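# Swing the post hook through the cabinet door's eye

## Task

Get the cabinet door open and leave the hook, which swivels on the post, hanging with its tip pointing down through the door's eye, touching none of the table, the post, the cabinet or the door. The free-standing cabinet has to finish resting flat on its base, or the attempt fails. The arrangement must hold by itself; anything that stays put only because the robot is holding it is not counted.

## Robot and tools

Robot: a single FR3 arm with seven revolute joints and a Robotiq 2F-140 parallel gripper. Two cameras supply images: cam_low, a fixed 672x504 view, and cam_wrist, a 504x504 fisheye on the hand. Loose objects may now and then be nudged, and something you hold may get a short tug. Nothing may leave the table.

Frame: readings use the scene frame. Its origin sits on the table surface right under the arm's base, +z is up, and +y lies to the left when facing along +x. The arm base can be slightly tilted against the table. end_effector_position (metres) is the point midway between the finger pads when closed; end_effector_quat_wxyz is the hand orientation. The gripper's fingers point along its +z and open and close along its y. Closed fingertips stick out about 33 mm past that point, fully open about 9 mm. The printed hand position can be somewhat wrong, especially when reaching far.

execute_actions takes "actions", a list holding zero or one item, plus optional "pictures" (true/false; images come by default).
- Empty list: no command, just the current state.
- Move: {"rows": [[...]], "steps": n}, n from 1 to 15 (default 15), each step 1/30 s. Each row is used for one step; if rows run out, the last one repeats.
- Wait: {"steps": n} with no rows, n up to 300; it returns once n steps have passed since the previous result, with your reply time counted inside that.
A refused call sends nothing.

Each row is one flat list of 10 numbers for the one arm, in this order: fr3_joint1 (waist), fr3_joint2 (shoulder), fr3_joint3 (upper arm roll), fr3_joint4 (elbow), fr3_joint5 (forearm roll), fr3_joint6 (wrist pitch), fr3_joint7 (wrist roll), then gripper position, gripper force_limit, gripper speed. The first seven are absolute joint angle targets in radians, the same kind of numbers as the Joint positions line, not offsets. Nominal ranges: waist -2.744..2.744, shoulder -1.784..1.784, upper arm roll -2.901..2.901, elbow -3.042..-0.152, forearm roll -2.807..2.807, wrist pitch 0.544..4.517, wrist roll -3.016..3.016. True ends may differ by up to 0.018 rad either way. A target more than 0.018 rad beyond a range end, and further out than the current angle, gets the call refused. A target past the real end is clipped there, and a "joint sent to its limit" line may appear (possibly referring to an earlier move); its absence does not prove there is more room.

The last three numbers are normalised to -1..1 and are absolute settings. position: +1 fully open (140 mm gap), about -0.8 where pads touch, -1 squeezes until blocked. force_limit: roughly 14 N at -1, 60 N at 0, 107 N at +1 (for parts up to 40 mm wide). speed: about 30 mm/s at -1, 140 at 0, 250 at +1.

Motion rules: joint speed is capped. Every step the commanded angle is kept within a lead of the measured angle: 0.248 rad for joints 1-4, 0.677 for joint 5, 0.715 for joint 6, 1.54 for joint 7. If the targets would move the hand more than 70 mm from where it is, all are pulled back toward the measured angles. Between calls the arm keeps heading for the last row sent until it nearly stops, gets blocked, or a step is HELD; after that only a new action moves it further. Fingers still in motion carry on.

Result lines: Joint positions and Joint velocities list the seven joints in column order (rad, rad/s). object_status: 0 moving, 1 blocked while opening, 2 blocked while closing (a grip), 3 reached the target or pads met (a thin item may still be held). It updates just after the fingers stop. To grip, send -1 and look for 2. Stopped fingers stay until position changes by 0.01 or more, or the object yields or slips away. To squeeze harder while holding, raise force_limit and toggle position between -1 and -0.98. position_measured is in counts: 3 fully open, 230 pads together, not linear in mm. Closing pushes the fingertips about 24 mm further from the arm, so keep clearance above surfaces. "joint command not followed" means the clearance check altered or blocked targets (mount and post count as part of the arm). HELD marks steps where your row was not fully sent.

Avoid: contact torque reaching a joint's limit (85 N m joints 1-4, 11 N m joints 5-7) or any outside force reaching 85 N, including held weight; either stops the arm for 10 s and drops the rest of the call. Holding loads heats motors; a MOTOR HOT line warns, and an OVER-TEMPERATURE FAULT brakes the arm until cool. Avoid drops, slips, slamming the door, hard impacts and heavy pushing, and do not tip the cabinet.

zoom_image: {"camera": "cam_low" or "cam_wrist", "region": [x0, y0, x1, y1]} in pixels of that camera's latest image, top-left origin, at most 504x504; returns an enlarged view. read_manual only returns licence texts. finished_scene with {"scene": n} closes the current scene permanently and reports whether the goal was met; the hook must already be settled by itself when you call it.

Each tool is called after "Emit:" as name(argument=value, ...), one argument or row to a line, values as JSON.

## Session

Emit:
execute_actions(
  actions=[],
)

Scene clock: 0.00 s of 4360.00 s.
end_effector_position=(+0.2687, +0.3524, +0.1266) position_measured=3 object_status=3 end_effector_quat_wxyz=(-0.096, +0.019, +0.825, +0.557)
Joint positions: [ 0.371  0.126 -0.096 -2.77   1.622  1.945  0.445]
Joint velocities: [-0.001  0.001  0.    -0.002 -0.     0.    -0.   ]
camera_calibration (this result's frames):
cam_wrist: T_world_to_cam=[[0.0906756, 0.408139, 0.908406, -0.277589], [0.970922, -0.239165, 0.0105389, -0.176059], [0.22156, 0.881035, -0.417957, -0.132796], [0, 0, 0, 1]] pos_world=[0.225532, 0.188185, 0.198515]

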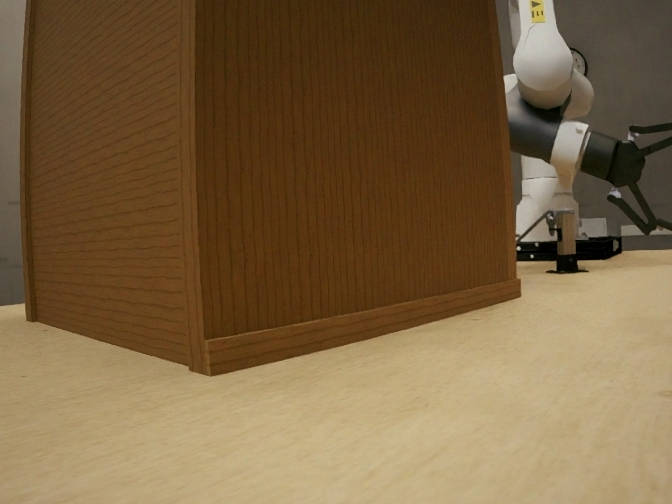

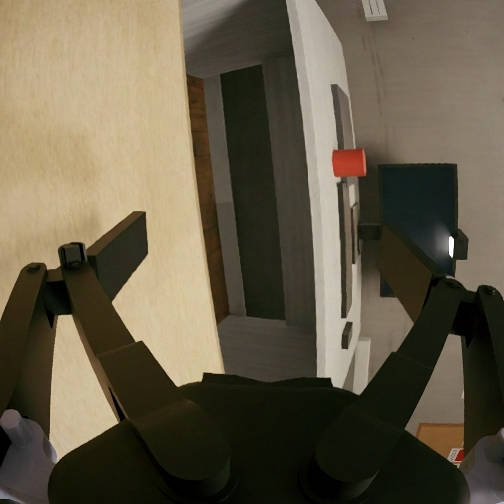

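Emit:
execute_actions(
  actions=[
    {"rows":[[0.371,-0.7,0,-2.6,1.6,1.945,0.445,1,0,0]],"steps":15},
  ],
  pictures=false,
)

Emit:
execute_actions(
  actions=[
    {"rows":[[0.0,-0.9,0,-2.2,0,1.8,-1.57,1,0,0]],"steps":15},
  ],
  pictures=false,
)

Emit:
execute_actions(
  actions=[
    {"steps":75},
  ],
)

Scene clock: 2.87 s of 4360.00 s.
end_effector_position=(+0.3515, +0.4207, +0.4019) position_measured=3 object_status=3 end_effector_quat_wxyz=(+0.131, -0.199, +0.750, +0.617)
Joint positions: [ 0.369 -0.375 -0.013 -2.617  1.608  1.947  0.445]
Joint velocities: [ 0.    -1.272  0.054  0.113 -0.014 -0.    -0.001]
Steps of this call (steps 1 to 71: nothing new was sent; steps 72 to 86: all 15 steps of this action). Readings (joint positions | what the end effector reports):
72: [0.369 0.116 -0.090 -2.765 1.620 1.946 0.445] | position_measured=3 object_status=3
73: [0.369 0.093 -0.080 -2.750 1.618 1.947 0.445] | position_measured=3 object_status=3
75: [0.369 0.036 -0.063 -2.716 1.616 1.947 0.445] | position_measured=3 object_status=3
79: [0.369 -0.097 -0.036 -2.662 1.612 1.947 0.445] | position_measured=3 object_status=3
86: the state above

Scene clock: 3.37 s of 4360.00 s.
end_effector_position=(+0.3939, +0.1932, +0.5755) position_measured=3 object_status=3 end_effector_quat_wxyz=(-0.360, +0.798, -0.483, -0.006)
Joint positions: [ 0.052 -0.814 -0.004 -2.251  0.625  1.855 -0.473]
Joint velocities: [-0.215 -0.466  0.     0.27  -1.822 -0.085 -1.399]
Steps of this call (steps 1 to 15: all 15 steps of this action). Readings (joint positions | what the end effector reports):
1: [0.348 -0.410 -0.004 -2.595 1.548 1.934 0.386] | position_measured=3 object_status=3
2: [0.317 -0.441 -0.001 -2.561 1.479 1.923 0.317] | position_measured=3 object_status=3
4: [0.254 -0.504 -0.000 -2.494 1.348 1.906 0.186] | position_measured=3 object_status=3
8: [0.146 -0.626 -0.003 -2.374 1.097 1.883 -0.067] | position_measured=3 object_status=3
15: the state above

Scene clock: 5.87 s of 4360.00 s.
end_effector_position=(+0.3881, +0.0101, +0.5758) position_measured=3 object_status=3 end_effector_quat_wxyz=(-0.000, +0.970, +0.003, +0.243)
Joint positions: [ 0.002 -0.9   -0.003 -2.201  0.002  1.803 -1.563]
Joint velocities: [ 0.    -0.    -0.002  0.002  0.001  0.    -0.002]
Steps of this call (steps 1 to 60: the robot went on to your last target; steps 61 to 75: nothing new was sent). Readings (joint positions | what the end effector reports):
1: [0.045 -0.828 -0.004 -2.243 0.562 1.852 -0.522] | position_measured=3 object_status=3
2: [0.039 -0.840 -0.004 -2.236 0.500 1.848 -0.572] | position_measured=3 object_status=3
4: [0.028 -0.860 -0.004 -2.224 0.379 1.841 -0.681] | position_measured=3 object_status=3
8: [0.009 -0.890 -0.003 -2.206 0.156 1.824 -0.949] | position_measured=3 object_status=3
75: the state above
The arm was judged still, so your last target was given up. Only a new action makes it travel on or press farther. Fingers that are still opening or closing keep moving.
camera_calibration (this result's frames):
cam_wrist: T_world_to_cam=[[0.0613947, -0.998053, -0.0110071, -0.00188405], [-0.990354, -0.0595413, -0.125115, 0.458787], [0.124216, 0.0185823, -0.992081, 0.707159], [0, 0, 0, 1]] pos_world=[0.366637, 0.0122958, 0.758939]

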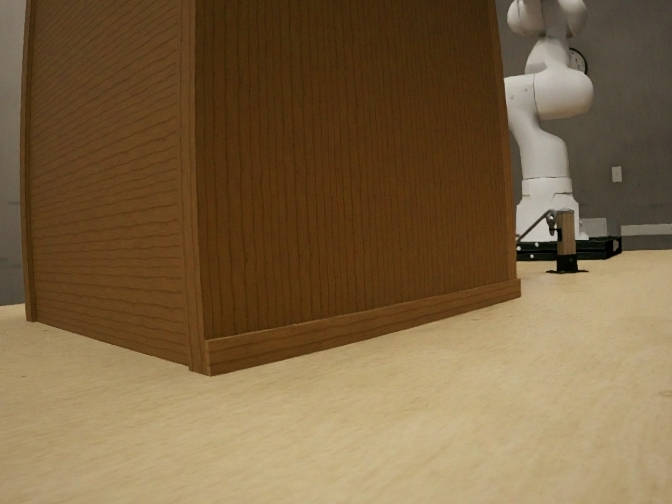

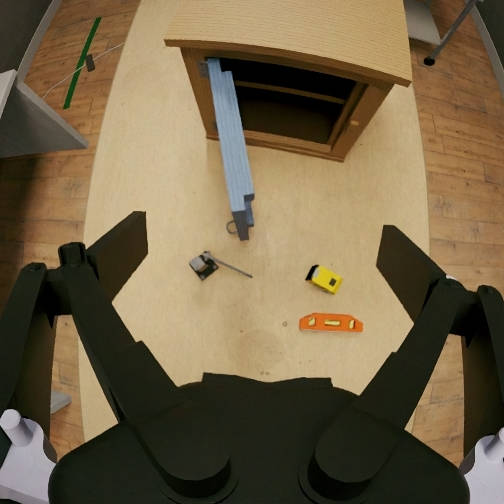

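Emit:
zoom_image(
  camera="cam_wrist",
  region=[170,120,310,300],
)

Emit:
zoom_image(
  camera="cam_low",
  region=[505,195,605,285],
)

Region (170, 120, 310, 300) of cam_wrist's 504x504 image, scaled by 2.800, with more detail than that image has.

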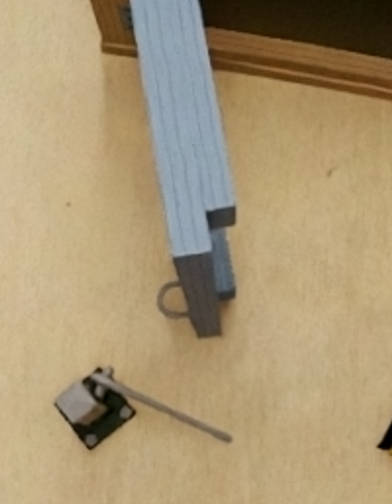

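Region (505, 195, 605, 285) of cam_low's 672x504 image, scaled by 5.040, with more detail than that image has; it fills the top 454 rows of this view, and the rest is white.

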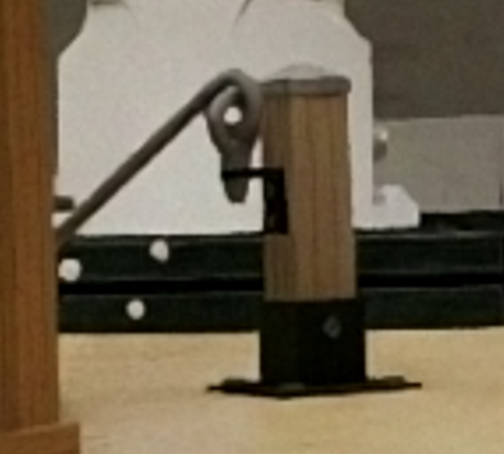

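Emit:
execute_actions(
  actions=[
    {"rows":[[0.35,-0.6,0,-2.3,0,2.2,-1.57,-1,-1,1]],"steps":15},
  ],
  pictures=false,
)

Emit:
execute_actions(
  actions=[
    {"rows":[[0.3,-0.275,0,-2.415,0,2.54,-1.57,-1,-1,1]],"steps":15},
  ],
  pictures=false,
)

Emit:
execute_actions(
  actions=[
    {"steps":15},
  ],
  pictures=false,
)

Emit:
execute_actions(
  actions=[
    {"rows":[[0.19,-0.275,0,-2.415,0,2.54,-1.57,-1,-1,1]],"steps":15},
  ],
)

Emit:
execute_actions(
  actions=[
    {"rows":[[0.186,-0.275,0,-2.415,0,2.54,-1.57,-1,-1,1],[0.182,-0.275,0,-2.415,0,2.54,-1.57,-1,-1,1],[0.178,-0.275,0,-2.415,0,2.54,-1.57,-1,-1,1],[0.174,-0.275,0,-2.415,0,2.54,-1.57,-1,-1,1],[0.17,-0.275,0,-2.415,0,2.54,-1.57,-1,-1,1],[0.167,-0.275,0,-2.415,0,2.54,-1.57,-1,-1,1],[0.164,-0.275,0,-2.415,0,2.54,-1.57,-1,-1,1],[0.161,-0.275,0,-2.415,0,2.54,-1.57,-1,-1,1],[0.158,-0.275,0,-2.415,0,2.54,-1.57,-1,-1,1],[0.155,-0.275,0,-2.415,0,2.54,-1.57,-1,-1,1],[0.152,-0.275,0,-2.415,0,2.54,-1.57,-1,-1,1],[0.149,-0.275,0,-2.415,0,2.54,-1.57,-1,-1,1],[0.146,-0.275,0,-2.415,0,2.54,-1.57,-1,-1,1],[0.143,-0.275,0,-2.415,0,2.54,-1.57,-1,-1,1],[0.14,-0.275,0,-2.415,0,2.54,-1.57,-1,-1,1]],"steps":15},
  ],
  pictures=false,
)

Emit:
execute_actions(
  actions=[
    {"rows":[[0.138,-0.275,0,-2.415,0,2.54,-1.57,-1,-1,1],[0.136,-0.275,0,-2.415,0,2.54,-1.57,-1,-1,1],[0.134,-0.275,0,-2.415,0,2.54,-1.57,-1,-1,1],[0.132,-0.275,0,-2.415,0,2.54,-1.57,-1,-1,1],[0.13,-0.275,0,-2.415,0,2.54,-1.57,-1,-1,1],[0.128,-0.275,0,-2.415,0,2.54,-1.57,-1,-1,1],[0.126,-0.275,0,-2.415,0,2.54,-1.57,-1,-1,1],[0.124,-0.275,0,-2.415,0,2.54,-1.57,-1,-1,1],[0.122,-0.275,0,-2.415,0,2.54,-1.57,-1,-1,1],[0.12,-0.275,0,-2.415,0,2.54,-1.57,-1,-1,1],[0.118,-0.275,0,-2.415,0,2.54,-1.57,-1,-1,1],[0.116,-0.275,0,-2.415,0,2.54,-1.57,-1,-1,1],[0.114,-0.275,0,-2.415,0,2.54,-1.57,-1,-1,1],[0.112,-0.275,0,-2.415,0,2.54,-1.57,-1,-1,1],[0.11,-0.275,0,-2.415,0,2.54,-1.57,-1,-1,1]],"steps":15},
  ],
  pictures=false,
)

Emit:
execute_actions(
  actions=[
    {"steps":20},
  ],
  pictures=false,
)

Emit:
execute_actions(
  actions=[
    {"rows":[[0.3,-0.275,0,-2.415,0,2.54,-1.57,-1,-1,1]],"steps":12},
  ],
  pictures=false,
)

Emit:
execute_actions(
  actions=[
    {"rows":[[0.3,-0.65,0,-2.5,0,2.15,-1.57,-1,-1,1]],"steps":15},
  ],
  pictures=false,
)

Emit:
execute_actions(
  actions=[
    {"rows":[[0.25,-0.65,0,-2.4,0,2.1,-1.57,1,-1,1]],"steps":15},
  ],
  pictures=false,
)

Emit:
execute_actions(
  actions=[
    {"steps":30},
  ],
)

Emit:
zoom_image(
  camera="cam_wrist",
  region=[220,160,380,320],
)

Scene clock: 40.53 s of 4360.00 s.
end_effector_position=(+0.4689, +0.1783, +0.4532) position_measured=188 object_status=0 end_effector_quat_wxyz=(-0.036, +0.963, +0.171, +0.206)
Joint positions: [ 0.344 -0.597  0.002 -2.303  0.001  2.141 -1.564]
Joint velocities: [ 0.068  0.017 -0.    -0.001 -0.001  0.329  0.001]
Steps of this call (steps 1 to 90: nothing new was sent; then 31.17 s passed at rest; steps 91 to 105: all 15 steps of this action). Readings (joint positions | what the end effector reports):
91: [0.021 -0.891 -0.007 -2.203 0.001 1.826 -1.564] | position_measured=3 object_status=0
92: [0.050 -0.869 -0.008 -2.209 0.001 1.853 -1.564] | position_measured=13 object_status=0
94: [0.108 -0.814 -0.009 -2.226 0.001 1.899 -1.564] | position_measured=40 object_status=0
98: [0.231 -0.702 -0.008 -2.263 0.001 1.994 -1.564] | position_measured=94 object_status=0
105: the state above

Scene clock: 41.03 s of 4360.00 s.
end_effector_position=(+0.5291, +0.1746, +0.2844) position_measured=230 object_status=3 end_effector_quat_wxyz=(-0.025, +0.974, +0.152, +0.167)
Joint positions: [ 0.302 -0.271  0.002 -2.418  0.001  2.498 -1.564]
Joint velocities: [ 0.001 -0.03  -0.001  0.026 -0.     0.238  0.002]
Steps of this call (steps 1 to 15: all 15 steps of this action). Readings (joint positions | what the end effector reports):
1: [0.342 -0.586 0.004 -2.306 0.001 2.174 -1.564] | position_measured=202 object_status=0
2: [0.336 -0.558 0.004 -2.315 0.001 2.208 -1.564] | position_measured=215 object_status=0
4: [0.327 -0.485 0.004 -2.340 0.001 2.266 -1.564] | position_measured=230 object_status=0
8: [0.309 -0.328 0.003 -2.394 0.001 2.394 -1.564] | position_measured=230 object_status=0
15: the state above

Scene clock: 41.53 s of 4360.00 s.
end_effector_position=(+0.5394, +0.1780, +0.2940) position_measured=230 object_status=3 end_effector_quat_wxyz=(-0.028, +0.970, +0.151, +0.187)
Joint positions: [ 0.302 -0.274  0.002 -2.416  0.001  2.535 -1.564]
Joint velocities: [ 0.     0.001 -0.001  0.001 -0.     0.012 -0.   ]
Steps of this call (steps 1 to 15: the robot went on to your last target). Readings (joint positions | what the end effector reports):
1: [0.302 -0.272 0.002 -2.417 0.001 2.505 -1.564] | position_measured=230 object_status=3
2: [0.302 -0.273 0.002 -2.417 0.001 2.511 -1.564] | position_measured=230 object_status=3
4: [0.302 -0.274 0.002 -2.416 0.001 2.520 -1.564] | position_measured=230 object_status=3
8: [0.302 -0.274 0.002 -2.416 0.001 2.529 -1.564] | position_measured=230 object_status=3
15: the state above

Scene clock: 42.03 s of 4360.00 s.
end_effector_position=(+0.5564, +0.1154, +0.2947) position_measured=230 object_status=3 end_effector_quat_wxyz=(-0.017, +0.977, +0.096, +0.189)
Joint positions: [ 0.192 -0.274 -0.003 -2.416  0.001  2.536 -1.564]
Joint velocities: [ 0.001  0.     0.002 -0.     0.001  0.001 -0.001]
Steps of this call (steps 1 to 15: all 15 steps of this action). Readings (joint positions | what the end effector reports):
1: [0.283 -0.274 0.012 -2.416 0.001 2.535 -1.564] | position_measured=230 object_status=3
2: [0.257 -0.274 0.013 -2.416 0.001 2.535 -1.564] | position_measured=230 object_status=3
4: [0.218 -0.274 0.003 -2.416 0.001 2.536 -1.564] | position_measured=230 object_status=3
8: [0.192 -0.274 -0.004 -2.416 0.001 2.536 -1.564] | position_measured=230 object_status=3
15: the state above
camera_calibration (this result's frames):
cam_wrist: T_world_to_cam=[[0.244984, -0.969412, -0.014976, -0.0144159], [-0.969458, -0.244752, -0.0157572, 0.574174], [0.0116098, 0.0183788, -0.999764, 0.47043], [0, 0, 0, 1]] pos_world=[0.554707, 0.117909, 0.47915]

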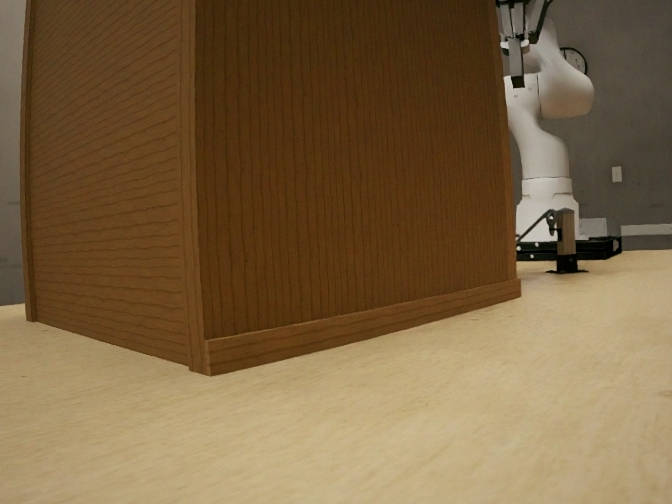

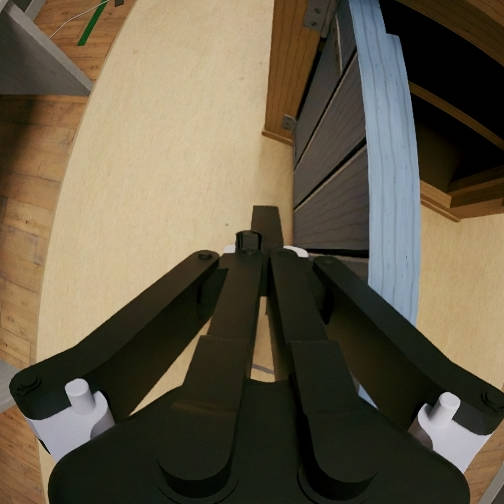

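Scene clock: 42.53 s of 4360.00 s.
end_effector_position=(+0.5607, +0.0925, +0.2950) position_measured=230 object_status=3 end_effector_quat_wxyz=(-0.013, +0.979, +0.076, +0.190)
Joint positions: [ 0.149 -0.274 -0.001 -2.416  0.001  2.537 -1.564]
Joint velocities: [-0.092 -0.001 -0.    -0.003 -0.    -0.     0.001]
Steps of this call (steps 1 to 15: all 15 steps of this action). Readings (joint positions | what the end effector reports):
1: [0.191 -0.274 -0.003 -2.416 0.001 2.536 -1.564] | position_measured=230 object_status=3
2: [0.189 -0.274 -0.002 -2.416 0.001 2.536 -1.564] | position_measured=230 object_status=3
4: [0.184 -0.274 -0.002 -2.416 0.001 2.536 -1.564] | position_measured=230 object_status=3
8: [0.170 -0.274 -0.002 -2.416 0.001 2.537 -1.564] | position_measured=230 object_status=3
15: the state above

Scene clock: 43.03 s of 4360.00 s.
end_effector_position=(+0.5634, +0.0746, +0.2952) position_measured=230 object_status=3 end_effector_quat_wxyz=(-0.009, +0.980, +0.060, +0.190)
Joint positions: [ 0.117 -0.274 -0.001 -2.416  0.001  2.537 -1.564]
Joint velocities: [-0.059 -0.001 -0.     0.001  0.001  0.     0.001]
Steps of this call (steps 1 to 15: all 15 steps of this action). Readings (joint positions | what the end effector reports):
1: [0.146 -0.274 -0.001 -2.416 0.001 2.537 -1.564] | position_measured=230 object_status=3
2: [0.143 -0.274 -0.001 -2.416 0.001 2.537 -1.564] | position_measured=230 object_status=3
4: [0.139 -0.274 -0.001 -2.416 0.001 2.537 -1.564] | position_measured=230 object_status=3
8: [0.131 -0.274 -0.001 -2.416 0.001 2.537 -1.564] | position_measured=230 object_status=3
15: the state above

Scene clock: 43.70 s of 4360.00 s.
end_effector_position=(+0.5637, +0.0720, +0.2952) position_measured=230 object_status=3 end_effector_quat_wxyz=(-0.009, +0.980, +0.058, +0.190)
Joint positions: [ 0.112 -0.274 -0.001 -2.416  0.001  2.537 -1.564]
Joint velocities: [-0.001 -0.001 -0.001 -0.     0.001  0.001  0.002]
Steps of this call (steps 1 to 15: the robot went on to your last target; steps 16 to 20: nothing new was sent). Readings (joint positions | what the end effector reports):
1: [0.115 -0.274 -0.001 -2.416 0.001 2.537 -1.564] | position_measured=230 object_status=3
2: [0.114 -0.274 -0.001 -2.416 0.001 2.537 -1.564] | position_measured=230 object_status=3
4: [0.113 -0.274 -0.001 -2.416 0.001 2.537 -1.564] | position_measured=230 object_status=3
8: [0.112 -0.274 -0.001 -2.416 0.001 2.537 -1.564] | position_measured=230 object_status=3
20: the state above
The arm was judged still, so your last target was given up. Only a new action makes it travel on or press farther. Fingers that are still opening or closing keep moving.

Scene clock: 44.10 s of 4360.00 s.
end_effector_position=(+0.5401, +0.1780, +0.2945) position_measured=230 object_status=3 end_effector_quat_wxyz=(-0.028, +0.970, +0.151, +0.188)
Joint positions: [ 0.299 -0.274  0.005 -2.416  0.001  2.537 -1.564]
Joint velocities: [-0.     0.    -0.026  0.001 -0.001  0.    -0.   ]
Steps of this call (steps 1 to 12: all 12 steps of this action). Readings (joint positions | what the end effector reports):
1: [0.133 -0.274 -0.013 -2.416 0.001 2.537 -1.564] | position_measured=230 object_status=3
2: [0.164 -0.274 -0.016 -2.416 0.001 2.537 -1.564] | position_measured=230 object_status=3
4: [0.228 -0.274 -0.011 -2.416 0.001 2.537 -1.564] | position_measured=230 object_status=3
8: [0.294 -0.274 0.006 -2.416 0.001 2.537 -1.564] | position_measured=230 object_status=3
12: the state above

Scene clock: 44.60 s of 4360.00 s.
end_effector_position=(+0.4356, +0.1433, +0.3726) position_measured=230 object_status=3 end_effector_quat_wxyz=(-0.023, +0.975, +0.151, +0.159)
Joint positions: [ 0.299 -0.651  0.003 -2.497  0.001  2.182 -1.564]
Joint velocities: [ 0.001  0.006  0.    -0.032  0.001 -0.181  0.001]
Steps of this call (steps 1 to 15: all 15 steps of this action). Readings (joint positions | what the end effector reports):
1: [0.299 -0.294 0.004 -2.429 0.001 2.506 -1.564] | position_measured=230 object_status=3
2: [0.299 -0.335 0.004 -2.448 0.001 2.465 -1.564] | position_measured=230 object_status=3
4: [0.299 -0.434 0.004 -2.474 0.001 2.389 -1.564] | position_measured=230 object_status=3
8: [0.299 -0.617 0.003 -2.486 0.001 2.267 -1.564] | position_measured=230 object_status=3
15: the state above

Scene clock: 45.10 s of 4360.00 s.
end_effector_position=(+0.4483, +0.1243, +0.4144) position_measured=53 object_status=0 end_effector_quat_wxyz=(-0.021, +0.977, +0.127, +0.171)
Joint positions: [ 0.252 -0.652  0.    -2.402  0.001  2.108 -1.564]
Joint velocities: [-0.001  0.001  0.     0.002 -0.001 -0.028 -0.001]
Steps of this call (steps 1 to 15: all 15 steps of this action). Readings (joint positions | what the end effector reports):
1: [0.290 -0.646 0.006 -2.482 0.001 2.166 -1.564] | position_measured=230 object_status=0
2: [0.278 -0.643 0.005 -2.457 0.001 2.154 -1.564] | position_measured=229 object_status=0
4: [0.262 -0.648 0.002 -2.423 0.001 2.139 -1.564] | position_measured=202 object_status=0
8: [0.253 -0.652 0.000 -2.402 0.001 2.121 -1.564] | position_measured=148 object_status=0
15: the state above

Scene clock: 46.10 s of 4360.00 s.
end_effector_position=(+0.4473, +0.1239, +0.4137) position_measured=3 object_status=3 end_effector_quat_wxyz=(-0.020, +0.977, +0.127, +0.169)
Joint positions: [ 0.252 -0.652  0.    -2.401  0.001  2.103 -1.564]
Joint velocities: [-0.001 -0.001 -0.    -0.     0.001 -0.     0.002]
Steps of this call (steps 1 to 15: the robot went on to your last target; steps 16 to 30: nothing new was sent). Readings (joint positions | what the end effector reports):
1: [0.252 -0.652 0.000 -2.402 0.001 2.107 -1.564] | position_measured=40 object_status=0
2: [0.252 -0.652 0.000 -2.402 0.001 2.106 -1.564] | position_measured=26 object_status=0
4: [0.252 -0.652 0.000 -2.402 0.001 2.105 -1.564] | position_measured=3 object_status=0
8: [0.252 -0.652 0.000 -2.402 0.001 2.104 -1.564] | position_measured=3 object_status=0
30: the state above
The arm was judged still, so your last target was given up. Only a new action makes it travel on or press farther. Fingers that are still opening or closing keep moving.
camera_calibration (this result's frames):
cam_wrist: T_world_to_cam=[[0.305598, -0.95201, -0.0169486, -0.00612446], [-0.951718, -0.30595, 0.0250557, 0.455038], [-0.0290387, 0.00847328, -0.999542, 0.609773], [0, 0, 0, 1]] pos_world=[0.452646, 0.128222, 0.597989]

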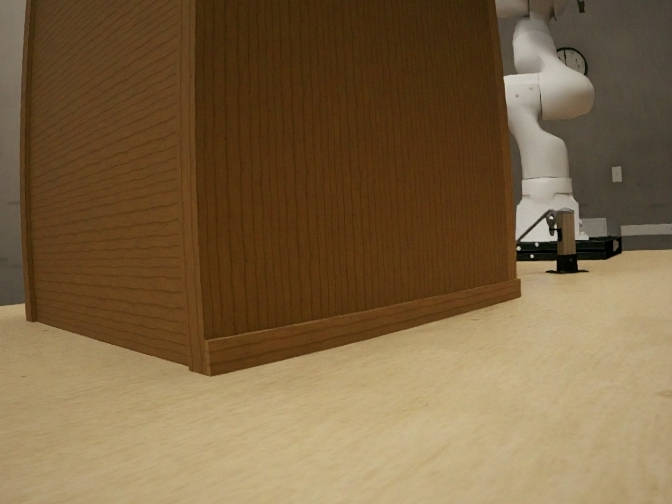

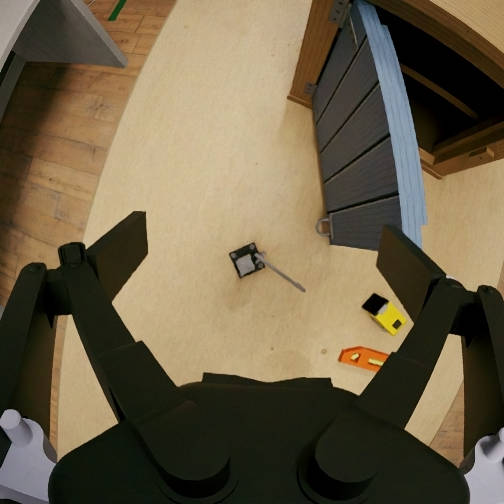

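Region (220, 160, 380, 320) of cam_wrist's 504x504 image, scaled by 3.150, with more detail than that image has.

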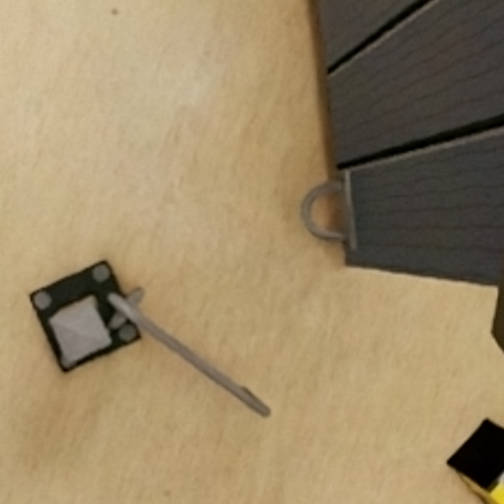

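Emit:
execute_actions(
  actions=[
    {"rows":[[0.2,-0.8,0,-2.6,0,1.8,0.505,-0.3,-1,1]],"steps":15},
  ],
  pictures=false,
)

Emit:
execute_actions(
  actions=[
    {"steps":20},
  ],
  pictures=false,
)

Emit:
execute_actions(
  actions=[
    {"rows":[[0.164,-0.298,0,-2.546,0,2.248,0.505,-0.3,-1,1]],"steps":15},
  ],
  pictures=false,
)

Emit:
execute_actions(
  actions=[
    {"steps":20},
  ],
  pictures=false,
)

Emit:
execute_actions(
  actions=[
    {"rows":[[0.164,-0.275,0,-2.56,0,2.285,0.505,-0.3,-1,1],[0.164,-0.275,0,-2.56,0,2.285,0.505,-0.3,-1,1],[0.164,-0.253,0,-2.573,0,2.32,0.505,-0.3,-1,1],[0.164,-0.253,0,-2.573,0,2.32,0.505,-0.3,-1,1],[0.164,-0.23,0,-2.586,0,2.356,0.505,-0.3,-1,1],[0.164,-0.23,0,-2.586,0,2.356,0.505,-0.3,-1,1],[0.164,-0.208,0,-2.6,0,2.392,0.505,-0.3,-1,1],[0.164,-0.208,0,-2.6,0,2.392,0.505,-0.3,-1,1],[0.164,-0.185,0,-2.612,0,2.427,0.505,-0.3,-1,1]],"steps":15},
  ],
  pictures=false,
)

Emit:
execute_actions(
  actions=[
    {"steps":15},
  ],
  pictures=false,
)

Emit:
execute_actions(
  actions=[
    {"rows":[[0.164,-0.177,0,-2.614,0,2.445,0.505,-0.3,-1,1],[0.164,-0.168,0,-2.616,0,2.46,0.505,-0.3,-1,1],[0.164,-0.16,0,-2.618,0,2.475,0.505,-0.3,-1,1],[0.164,-0.151,0,-2.62,0,2.487,0.505,-0.3,-1,1],[0.164,-0.143,0,-2.622,0,2.498,0.505,-0.3,-1,1],[0.164,-0.135,0,-2.624,0,2.509,0.505,-0.3,-1,1],[0.164,-0.126,0,-2.626,0,2.52,0.505,-0.3,-1,1],[0.164,-0.118,0,-2.629,0,2.53,0.505,-0.3,-1,1],[0.164,-0.109,0,-2.631,0,2.541,0.505,-0.3,-1,1],[0.164,-0.101,0,-2.633,0,2.551,0.505,-0.3,-1,1],[0.164,-0.093,0,-2.635,0,2.562,0.505,-0.3,-1,1],[0.164,-0.084,0,-2.637,0,2.572,0.505,-0.3,-1,1],[0.164,-0.076,0,-2.639,0,2.58,0.505,-0.3,-1,1],[0.164,-0.067,0,-2.641,0,2.584,0.505,-0.3,-1,1],[0.164,-0.059,0,-2.643,0,2.584,0.505,-0.3,-1,1]],"steps":15},
  ],
  pictures=false,
)

Emit:
execute_actions(
  actions=[
    {"steps":25},
  ],
)

Scene clock: 69.47 s of 4360.00 s.
end_effector_position=(+0.3177, +0.0719, +0.3267) position_measured=167 object_status=0 end_effector_quat_wxyz=(-0.005, +0.812, -0.584, +0.009)
Joint positions: [ 0.202 -0.797  0.001 -2.598  0.001  1.832 -0.108]
Joint velocities: [-0.004 -0.016  0.    -0.014  0.001 -0.175  2.009]
Steps of this call (steps 1 to 90: nothing new was sent; then 19.87 s passed at rest; steps 91 to 105: all 15 steps of this action). Readings (joint positions | what the end effector reports):
91: [0.248 -0.663 0.001 -2.416 0.001 2.089 -1.510] | position_measured=3 object_status=0
92: [0.243 -0.683 0.001 -2.441 0.001 2.068 -1.443] | position_measured=13 object_status=0
94: [0.231 -0.718 0.001 -2.488 0.001 2.023 -1.285] | position_measured=40 object_status=0
98: [0.211 -0.774 0.001 -2.564 0.001 1.925 -0.808] | position_measured=94 object_status=0
105: the state above

Scene clock: 70.13 s of 4360.00 s.
end_effector_position=(+0.3089, +0.0698, +0.3243) position_measured=167 object_status=3 end_effector_quat_wxyz=(-0.005, -0.627, +0.779, -0.001)
Joint positions: [ 0.202 -0.798  0.001 -2.599  0.001  1.804  0.431]
Joint velocities: [-0.    -0.    -0.     0.001  0.    -0.002  0.223]
Steps of this call (steps 1 to 20: the robot went on to your last target). Readings (joint positions | what the end effector reports):
1: [0.202 -0.797 0.001 -2.598 0.001 1.827 -0.045] | position_measured=167 object_status=0
2: [0.202 -0.798 0.001 -2.598 0.001 1.822 0.011] | position_measured=167 object_status=0
4: [0.202 -0.798 0.001 -2.598 0.001 1.816 0.107] | position_measured=167 object_status=0
8: [0.202 -0.798 0.001 -2.598 0.001 1.809 0.246] | position_measured=167 object_status=3
20: the state above

Scene clock: 70.63 s of 4360.00 s.
end_effector_position=(+0.4026, +0.0747, +0.1940) position_measured=167 object_status=3 end_effector_quat_wxyz=(-0.030, -0.593, +0.805, +0.011)
Joint positions: [ 0.166 -0.297  0.002 -2.552  0.001  2.203  0.48 ]
Joint velocities: [-0.001  0.001 -0.     0.04  -0.     0.25   0.058]
Steps of this call (steps 1 to 15: all 15 steps of this action). Readings (joint positions | what the end effector reports):
1: [0.199 -0.781 0.002 -2.592 0.001 1.832 0.435] | position_measured=167 object_status=3
2: [0.194 -0.746 0.002 -2.580 0.001 1.871 0.438] | position_measured=167 object_status=3
4: [0.185 -0.660 0.002 -2.564 0.001 1.948 0.445] | position_measured=167 object_status=3
8: [0.172 -0.438 0.002 -2.545 0.001 2.086 0.460] | position_measured=167 object_status=3
15: the state above

Scene clock: 71.30 s of 4360.00 s.
end_effector_position=(+0.4177, +0.0774, +0.1989) position_measured=167 object_status=3 end_effector_quat_wxyz=(-0.010, -0.587, +0.810, +0.001)
Joint positions: [ 0.166 -0.297  0.002 -2.547  0.001  2.244  0.497]
Joint velocities: [-0.002 -0.     0.     0.001  0.     0.004  0.007]
Steps of this call (steps 1 to 20: the robot went on to your last target). Readings (joint positions | what the end effector reports):
1: [0.166 -0.297 0.002 -2.550 0.001 2.210 0.482] | position_measured=167 object_status=3
2: [0.166 -0.297 0.002 -2.549 0.001 2.217 0.484] | position_measured=167 object_status=3
4: [0.166 -0.297 0.002 -2.548 0.001 2.226 0.487] | position_measured=167 object_status=3
8: [0.166 -0.297 0.002 -2.547 0.001 2.236 0.491] | position_measured=167 object_status=3
20: the state above

Scene clock: 71.80 s of 4360.00 s.
end_effector_position=(+0.4103, +0.0756, +0.1380) position_measured=167 object_status=3 end_effector_quat_wxyz=(-0.019, -0.586, +0.810, +0.006)
Joint positions: [ 0.166 -0.186  0.002 -2.612  0.001  2.398  0.498]
Joint velocities: [ 0.     0.003 -0.001 -0.     0.001  0.152  0.002]
Steps of this call (steps 1 to 15: all 15 steps of this action). Readings (joint positions | what the end effector reports):
1: [0.166 -0.295 0.002 -2.548 0.001 2.250 0.497] | position_measured=167 object_status=3
2: [0.166 -0.290 0.002 -2.551 0.001 2.256 0.497] | position_measured=167 object_status=3
4: [0.166 -0.274 0.002 -2.560 0.001 2.276 0.497] | position_measured=167 object_status=3
8: [0.166 -0.229 0.002 -2.586 0.001 2.328 0.498] | position_measured=167 object_status=3
15: the state above

Scene clock: 72.30 s of 4360.00 s.
end_effector_position=(+0.4180, +0.0770, +0.1399) position_measured=167 object_status=3 end_effector_quat_wxyz=(-0.009, -0.586, +0.810, +0.000)
Joint positions: [ 0.166 -0.186  0.002 -2.612  0.001  2.422  0.499]
Joint velocities: [-0.002 -0.001  0.001 -0.001  0.001  0.007  0.   ]
Steps of this call (steps 1 to 15: the robot went on to your last target). Readings (joint positions | what the end effector reports):
1: [0.166 -0.186 0.002 -2.612 0.001 2.403 0.498] | position_measured=167 object_status=3
2: [0.166 -0.186 0.002 -2.612 0.001 2.406 0.498] | position_measured=167 object_status=3
4: [0.166 -0.186 0.002 -2.612 0.001 2.412 0.498] | position_measured=167 object_status=3
8: [0.166 -0.186 0.002 -2.612 0.001 2.418 0.498] | position_measured=167 object_status=3
15: the state above

Scene clock: 72.80 s of 4360.00 s.
end_effector_position=(+0.4163, +0.0764, +0.0959) position_measured=167 object_status=3 end_effector_quat_wxyz=(-0.011, -0.586, +0.810, +0.002)
Joint positions: [ 0.166 -0.079  0.002 -2.637  0.001  2.547  0.499]
Joint velocities: [-0.     0.248  0.    -0.058 -0.001  0.201  0.   ]
Steps of this call (steps 1 to 15: all 15 steps of this action). Readings (joint positions | what the end effector reports):
1: [0.166 -0.185 0.002 -2.612 0.001 2.425 0.499] | position_measured=167 object_status=3
2: [0.166 -0.182 0.002 -2.612 0.001 2.431 0.499] | position_measured=167 object_status=3
4: [0.166 -0.171 0.002 -2.613 0.001 2.446 0.499] | position_measured=167 object_status=3
8: [0.166 -0.138 0.002 -2.622 0.001 2.482 0.499] | position_measured=167 object_status=3
15: the state above

Scene clock: 73.63 s of 4360.00 s.
end_effector_position=(+0.4181, +0.0767, +0.0887) position_measured=167 object_status=3 end_effector_quat_wxyz=(-0.008, -0.586, +0.810, -0.000)
Joint positions: [ 0.166 -0.06   0.002 -2.642  0.001  2.58   0.499]
Joint velocities: [ 0.001 -0.001  0.     0.     0.002  0.001 -0.   ]
Steps of this call (steps 1 to 25: the robot went on to your last target). Readings (joint positions | what the end effector reports):
1: [0.166 -0.072 0.002 -2.639 0.001 2.553 0.499] | position_measured=167 object_status=3
2: [0.166 -0.067 0.002 -2.640 0.001 2.558 0.499] | position_measured=167 object_status=3
4: [0.166 -0.061 0.002 -2.642 0.001 2.565 0.499] | position_measured=167 object_status=3
8: [0.166 -0.060 0.002 -2.642 0.001 2.573 0.499] | position_measured=167 object_status=3
25: the state above
camera_calibration (this result's frames):
cam_wrist: T_world_to_cam=[[-0.96177, 0.272541, -0.0268363, 0.389172], [0.246815, 0.905083, 0.346275, -0.201478], [0.118663, 0.326413, -0.937749, 0.192861], [0, 0, 0, 1]] pos_world=[0.401137, 0.0133369, 0.261066]

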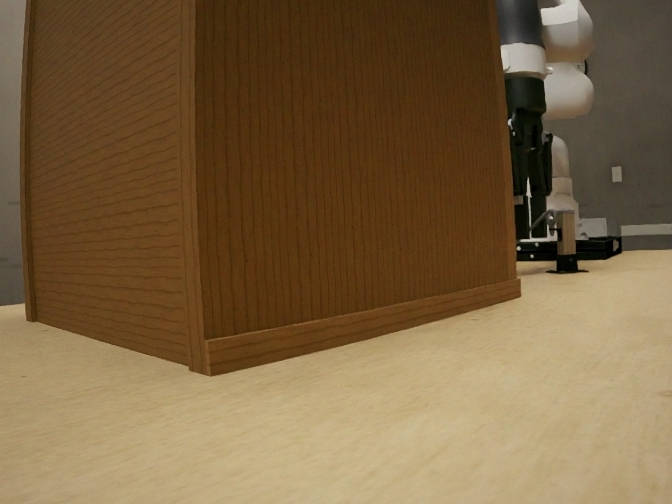

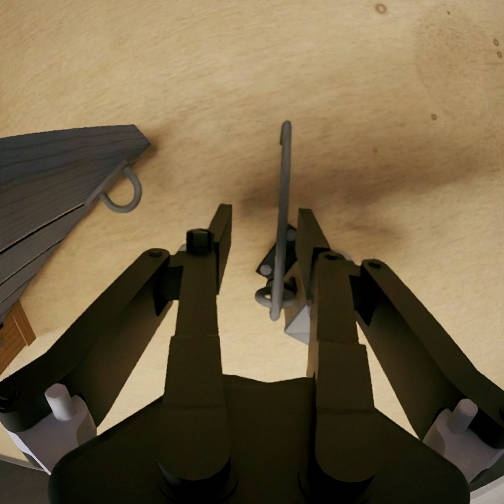

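Emit:
execute_actions(
  actions=[
    {"rows":[[0.164,-0.062,0,-2.648,0,2.586,0.505,-1,-1,-0.5]],"steps":15},
  ],
  pictures=false,
)

Emit:
execute_actions(
  actions=[
    {"steps":15},
  ],
  pictures=false,
)

Emit:
execute_actions(
  actions=[
    {"rows":[[0.163,-0.067,0,-2.646,0,2.579,0.505,-1,-1,-0.5],[0.162,-0.071,0,-2.645,0,2.574,0.505,-1,-1,-0.5],[0.161,-0.076,0,-2.644,0,2.568,0.505,-1,-1,-0.5],[0.16,-0.08,0,-2.643,0,2.563,0.505,-1,-1,-0.5],[0.159,-0.084,0,-2.642,0,2.558,0.505,-1,-1,-0.5],[0.158,-0.088,0,-2.641,0,2.553,0.505,-1,-1,-0.5],[0.157,-0.093,0,-2.639,0,2.546,0.505,-1,-1,-0.5],[0.156,-0.097,0,-2.638,0,2.541,0.505,-1,-1,-0.5],[0.155,-0.101,0,-2.637,0,2.536,0.505,-1,-1,-0.5],[0.154,-0.105,0,-2.636,0,2.531,0.505,-1,-1,-0.5],[0.153,-0.11,0,-2.635,0,2.525,0.505,-1,-1,-0.5],[0.152,-0.114,0,-2.634,0,2.52,0.505,-1,-1,-0.5],[0.152,-0.118,0,-2.632,0,2.514,0.505,-1,-1,-0.5],[0.152,-0.122,0,-2.631,0,2.509,0.505,-1,-1,-0.5],[0.152,-0.126,0,-2.63,0,2.504,0.505,-1,-1,-0.5]],"steps":15},
  ],
  pictures=false,
)

Emit:
execute_actions(
  actions=[
    {"rows":[[0.153,-0.13,0,-2.629,0,2.499,0.505,-1,-1,-0.5],[0.153,-0.134,0,-2.628,0,2.494,0.505,-1,-1,-0.5],[0.154,-0.138,0,-2.626,0,2.488,0.505,-1,-1,-0.5],[0.155,-0.142,0,-2.625,0,2.483,0.505,-1,-1,-0.5],[0.156,-0.146,0,-2.624,0,2.478,0.505,-1,-1,-0.5],[0.157,-0.15,0,-2.623,0,2.473,0.505,-1,-1,-0.5],[0.158,-0.154,0,-2.622,0,2.468,0.505,-1,-1,-0.5],[0.159,-0.158,0,-2.62,0,2.462,0.505,-1,-1,-0.5],[0.16,-0.162,0,-2.619,0,2.457,0.505,-1,-1,-0.5],[0.161,-0.166,0,-2.618,0,2.452,0.505,-1,-1,-0.5],[0.162,-0.17,0,-2.617,0,2.447,0.505,-1,-1,-0.5],[0.163,-0.174,0,-2.615,0,2.441,0.505,-1,-1,-0.5],[0.164,-0.178,0,-2.614,0,2.436,0.505,-1,-1,-0.5],[0.164,-0.182,0,-2.613,0,2.431,0.505,-1,-1,-0.5],[0.164,-0.185,0,-2.612,0,2.427,0.505,-1,-1,-0.5]],"steps":15},
  ],
  pictures=false,
)

Emit:
execute_actions(
  actions=[
    {"steps":20},
  ],
)

Emit:
execute_actions(
  actions=[
    {"rows":[[0.163,-0.183,0,-2.61,0,2.427,0.455,-1,-1,-0.5],[0.162,-0.181,0,-2.607,0,2.426,0.41,-1,-1,-0.5],[0.161,-0.178,0,-2.604,0,2.426,0.37,-1,-1,-0.5],[0.16,-0.175,0,-2.6,0,2.425,0.33,-1,-1,-0.5],[0.159,-0.172,0,-2.597,0,2.425,0.29,-1,-1,-0.5],[0.158,-0.168,0,-2.593,0,2.425,0.25,-1,-1,-0.5],[0.157,-0.165,0,-2.589,0,2.424,0.21,-1,-1,-0.5],[0.157,-0.161,0,-2.585,0,2.424,0.17,-1,-1,-0.5],[0.156,-0.158,0,-2.581,0,2.423,0.13,-1,-1,-0.5],[0.156,-0.154,0,-2.577,0,2.423,0.09,-1,-1,-0.5],[0.155,-0.15,0,-2.573,0,2.423,0.05,-1,-1,-0.5],[0.155,-0.146,0,-2.568,0,2.422,0.01,-1,-1,-0.5],[0.154,-0.142,0,-2.564,0,2.422,-0.03,-1,-1,-0.5],[0.154,-0.138,0,-2.559,0,2.421,-0.07,-1,-1,-0.5],[0.154,-0.134,0,-2.555,0,2.421,-0.11,-1,-1,-0.5]],"steps":15},
  ],
  pictures=false,
)

Emit:
execute_actions(
  actions=[
    {"rows":[[0.154,-0.13,0,-2.551,0,2.421,-0.15,-1,-1,-0.5],[0.154,-0.126,0,-2.546,0,2.42,-0.19,-1,-1,-0.5],[0.155,-0.122,0,-2.542,0,2.42,-0.23,-1,-1,-0.5],[0.155,-0.118,0,-2.537,0,2.419,-0.27,-1,-1,-0.5],[0.156,-0.114,0,-2.533,0,2.419,-0.31,-1,-1,-0.5],[0.157,-0.11,0,-2.528,0,2.418,-0.35,-1,-1,-0.5],[0.158,-0.106,0,-2.524,0,2.418,-0.39,-1,-1,-0.5],[0.159,-0.103,0,-2.52,0,2.417,-0.43,-1,-1,-0.5],[0.16,-0.099,0,-2.515,0,2.416,-0.47,-1,-1,-0.5],[0.161,-0.095,0,-2.511,0,2.416,-0.51,-1,-1,-0.5],[0.162,-0.092,0,-2.507,0,2.415,-0.55,-1,-1,-0.5],[0.164,-0.088,0,-2.502,0,2.414,-0.55,-1,-1,-0.5],[0.165,-0.085,0,-2.498,0,2.413,-0.55,-1,-1,-0.5],[0.167,-0.081,0,-2.494,0,2.413,-0.55,-1,-1,-0.5],[0.168,-0.078,0,-2.4905,0,2.4125,-0.55,-1,-1,-0.5]],"steps":15},
  ],
  pictures=false,
)

Emit:
execute_actions(
  actions=[
    {"steps":40},
  ],
)

Scene clock: 102.90 s of 4360.00 s.
end_effector_position=(+0.4155, +0.0764, +0.0874) position_measured=217 object_status=0 end_effector_quat_wxyz=(-0.009, -0.586, +0.810, +0.001)
Joint positions: [ 0.166 -0.062  0.002 -2.648  0.001  2.582  0.499]
Joint velocities: [ 0.001 -0.001  0.    -0.005 -0.    -0.001  0.002]
Steps of this call (steps 1 to 15: the robot went on to your last target; steps 16 to 90: nothing new was sent; then 25.77 s passed at rest; steps 91 to 105: all 15 steps of this action). Readings (joint positions | what the end effector reports):
91: [0.166 -0.060 0.002 -2.643 0.001 2.581 0.499] | position_measured=167 object_status=0
92: [0.166 -0.061 0.002 -2.644 0.001 2.581 0.499] | position_measured=170 object_status=0
94: [0.166 -0.061 0.002 -2.646 0.001 2.582 0.499] | position_measured=180 object_status=0
98: [0.166 -0.061 0.002 -2.646 0.001 2.582 0.499] | position_measured=198 object_status=0
105: the state above

Scene clock: 103.40 s of 4360.00 s.
end_effector_position=(+0.4155, +0.0764, +0.0874) position_measured=217 object_status=2 end_effector_quat_wxyz=(-0.009, -0.586, +0.810, +0.001)
Joint positions: [ 0.166 -0.062  0.002 -2.648  0.001  2.582  0.499]
Joint velocities: [ 0.     0.     0.001  0.     0.001 -0.    -0.001]
Steps of this call (steps 1 to 15: the robot went on to your last target). Readings (joint positions | what the end effector reports):
1: [0.166 -0.062 0.002 -2.648 0.001 2.582 0.499] | position_measured=217 object_status=0
2: [0.166 -0.062 0.002 -2.648 0.001 2.582 0.499] | position_measured=217 object_status=0
4: [0.166 -0.062 0.002 -2.648 0.001 2.582 0.499] | position_measured=217 object_status=2
8: [0.166 -0.062 0.002 -2.648 0.001 2.582 0.499] | position_measured=217 object_status=2
15: the state above
The arm was judged still, so your last target was given up. Only a new action makes it travel on or press farther. Fingers that are still opening or closing keep moving.

Scene clock: 103.90 s of 4360.00 s.
end_effector_position=(+0.4099, +0.0726, +0.1027) position_measured=221 object_status=2 end_effector_quat_wxyz=(-0.016, -0.583, +0.812, +0.004)
Joint positions: [ 0.159 -0.108  0.003 -2.644  0.001  2.515  0.499]
Joint velocities: [-0.012 -0.117 -0.001  0.029  0.001 -0.158  0.002]
Steps of this call (steps 1 to 15: all 15 steps of this action). Readings (joint positions | what the end effector reports):
1: [0.166 -0.062 0.002 -2.648 0.001 2.581 0.499] | position_measured=217 object_status=2
2: [0.166 -0.063 0.002 -2.649 0.001 2.578 0.499] | position_measured=217 object_status=2
4: [0.166 -0.067 0.003 -2.649 0.001 2.571 0.499] | position_measured=219 object_status=2
8: [0.165 -0.080 0.003 -2.650 0.001 2.552 0.499] | position_measured=221 object_status=0
15: the state above

Scene clock: 104.40 s of 4360.00 s.
end_effector_position=(+0.4105, +0.0755, +0.1284) position_measured=222 object_status=2 end_effector_quat_wxyz=(-0.016, -0.586, +0.810, +0.004)
Joint positions: [ 0.165 -0.169  0.003 -2.626  0.001  2.436  0.499]
Joint velocities: [ 0.035 -0.109  0.     0.039  0.001 -0.13  -0.001]
Steps of this call (steps 1 to 15: all 15 steps of this action). Readings (joint positions | what the end effector reports):
1: [0.158 -0.112 0.003 -2.643 0.001 2.509 0.499] | position_measured=221 object_status=2
2: [0.158 -0.116 0.003 -2.642 0.001 2.504 0.499] | position_measured=221 object_status=2
4: [0.158 -0.124 0.003 -2.640 0.001 2.493 0.499] | position_measured=221 object_status=2
8: [0.159 -0.141 0.003 -2.635 0.001 2.472 0.499] | position_measured=221 object_status=2
15: the state above

Scene clock: 105.07 s of 4360.00 s.
end_effector_position=(+0.4101, +0.0772, +0.1324) position_measured=222 object_status=2 end_effector_quat_wxyz=(-0.017, -0.587, +0.809, +0.005)
Joint positions: [ 0.168 -0.176  0.003 -2.621  0.002  2.422  0.499]
Joint velocities: [-0.    -0.002 -0.    -0.    -0.    -0.     0.001]
Steps of this call (steps 1 to 20: the robot went on to your last target). Readings (joint positions | what the end effector reports):
1: [0.166 -0.172 0.003 -2.625 0.001 2.432 0.499] | position_measured=222 object_status=2
2: [0.167 -0.174 0.003 -2.624 0.001 2.429 0.499] | position_measured=222 object_status=2
4: [0.168 -0.176 0.003 -2.623 0.001 2.425 0.499] | position_measured=222 object_status=2
8: [0.168 -0.176 0.003 -2.621 0.001 2.423 0.499] | position_measured=222 object_status=2
20: the state above
camera_calibration (this result's frames):
cam_wrist: T_world_to_cam=[[-0.963036, 0.269257, -0.00786455, 0.380806], [0.25089, 0.907207, 0.337682, -0.215802], [0.098058, 0.323227, -0.941227, 0.243761], [0, 0, 0, 1]] pos_world=[0.39697, 0.0144526, 0.305302]

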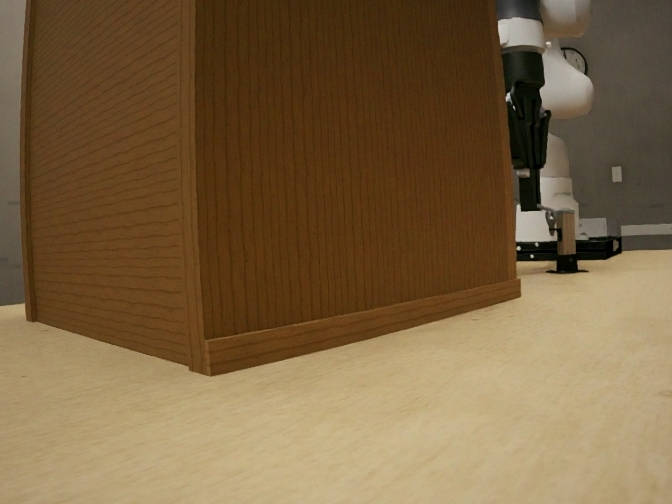

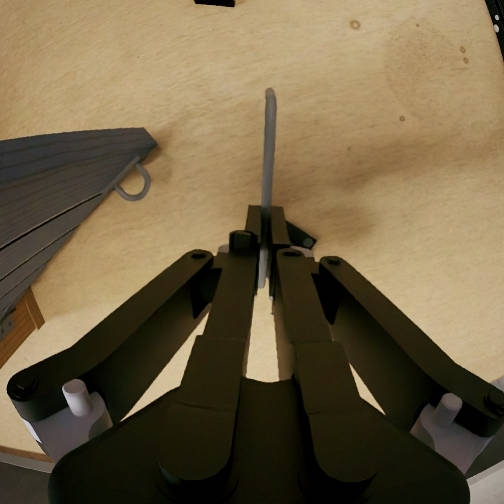

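Scene clock: 105.57 s of 4360.00 s.
end_effector_position=(+0.4224, +0.0758, +0.1326) position_measured=222 object_status=2 end_effector_quat_wxyz=(+0.019, +0.706, -0.708, -0.009)
Joint positions: [ 0.16  -0.138  0.003 -2.576  0.002  2.408  0.177]
Joint velocities: [-0.014  0.113  0.     0.126 -0.001 -0.024 -0.95 ]
Steps of this call (steps 1 to 15: all 15 steps of this action). Readings (joint positions | what the end effector reports):
1: [0.168 -0.176 0.003 -2.621 0.002 2.422 0.495] | position_measured=222 object_status=2
2: [0.168 -0.176 0.003 -2.620 0.002 2.421 0.487] | position_measured=222 object_status=2
4: [0.168 -0.174 0.003 -2.616 0.002 2.419 0.462] | position_measured=222 object_status=2
8: [0.165 -0.163 0.003 -2.604 0.002 2.415 0.381] | position_measured=222 object_status=2
15: the state above

Scene clock: 106.07 s of 4360.00 s.
end_effector_position=(+0.4384, +0.0791, +0.1311) position_measured=222 object_status=2 end_effector_quat_wxyz=(+0.019, +0.861, -0.507, -0.018)
Joint positions: [ 0.162 -0.083  0.002 -2.514  0.001  2.391 -0.331]
Joint velocities: [ 0.005  0.1   -0.023  0.093 -0.    -0.073 -0.656]
Steps of this call (steps 1 to 15: all 15 steps of this action). Readings (joint positions | what the end effector reports):
1: [0.159 -0.134 0.003 -2.572 0.002 2.407 0.143] | position_measured=222 object_status=2
2: [0.159 -0.131 0.003 -2.567 0.002 2.407 0.110] | position_measured=222 object_status=2
4: [0.159 -0.123 0.003 -2.559 0.002 2.405 0.040] | position_measured=222 object_status=2
8: [0.159 -0.107 0.003 -2.541 0.002 2.403 -0.105] | position_measured=222 object_status=2
15: the state above

Scene clock: 107.40 s of 4360.00 s.
end_effector_position=(+0.4462, +0.0849, +0.1327) position_measured=222 object_status=2 end_effector_quat_wxyz=(+0.013, +0.912, -0.411, -0.014)
Joint positions: [ 0.171 -0.072  0.002 -2.499  0.002  2.401 -0.54 ]
Joint velocities: [ 0.002  0.    -0.001 -0.     0.001 -0.001 -0.008]
Steps of this call (steps 1 to 40: the robot went on to your last target). Readings (joint positions | what the end effector reports):
1: [0.163 -0.079 0.001 -2.510 0.002 2.392 -0.352] | position_measured=222 object_status=2
2: [0.166 -0.077 0.002 -2.506 0.003 2.394 -0.372] | position_measured=222 object_status=2
4: [0.167 -0.075 0.002 -2.503 0.002 2.394 -0.407] | position_measured=222 object_status=2
8: [0.168 -0.073 0.002 -2.501 0.002 2.395 -0.456] | position_measured=222 object_status=2
40: the state above
camera_calibration (this result's frames):
cam_wrist: T_world_to_cam=[[-0.720318, -0.693643, -0.00123435, 0.386047], [-0.644019, 0.668122, 0.37263, 0.182977], [-0.257647, 0.269207, -0.927979, 0.399615], [0, 0, 0, 1]] pos_world=[0.498877, 0.0379489, 0.303129]

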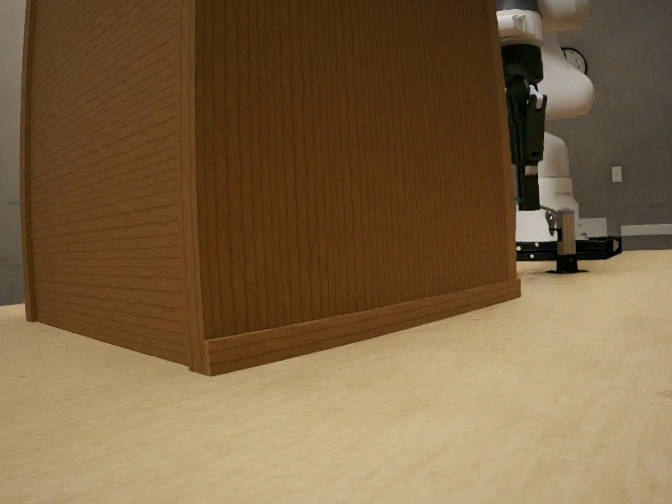

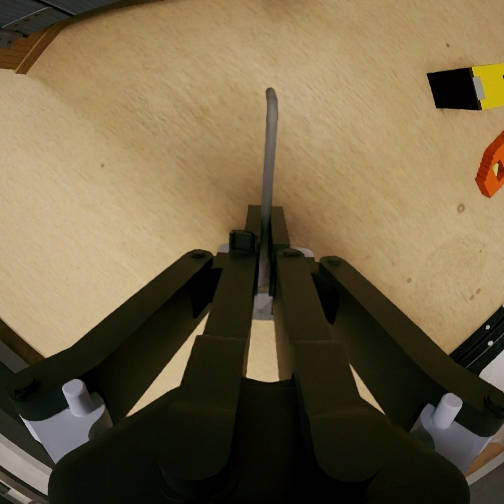

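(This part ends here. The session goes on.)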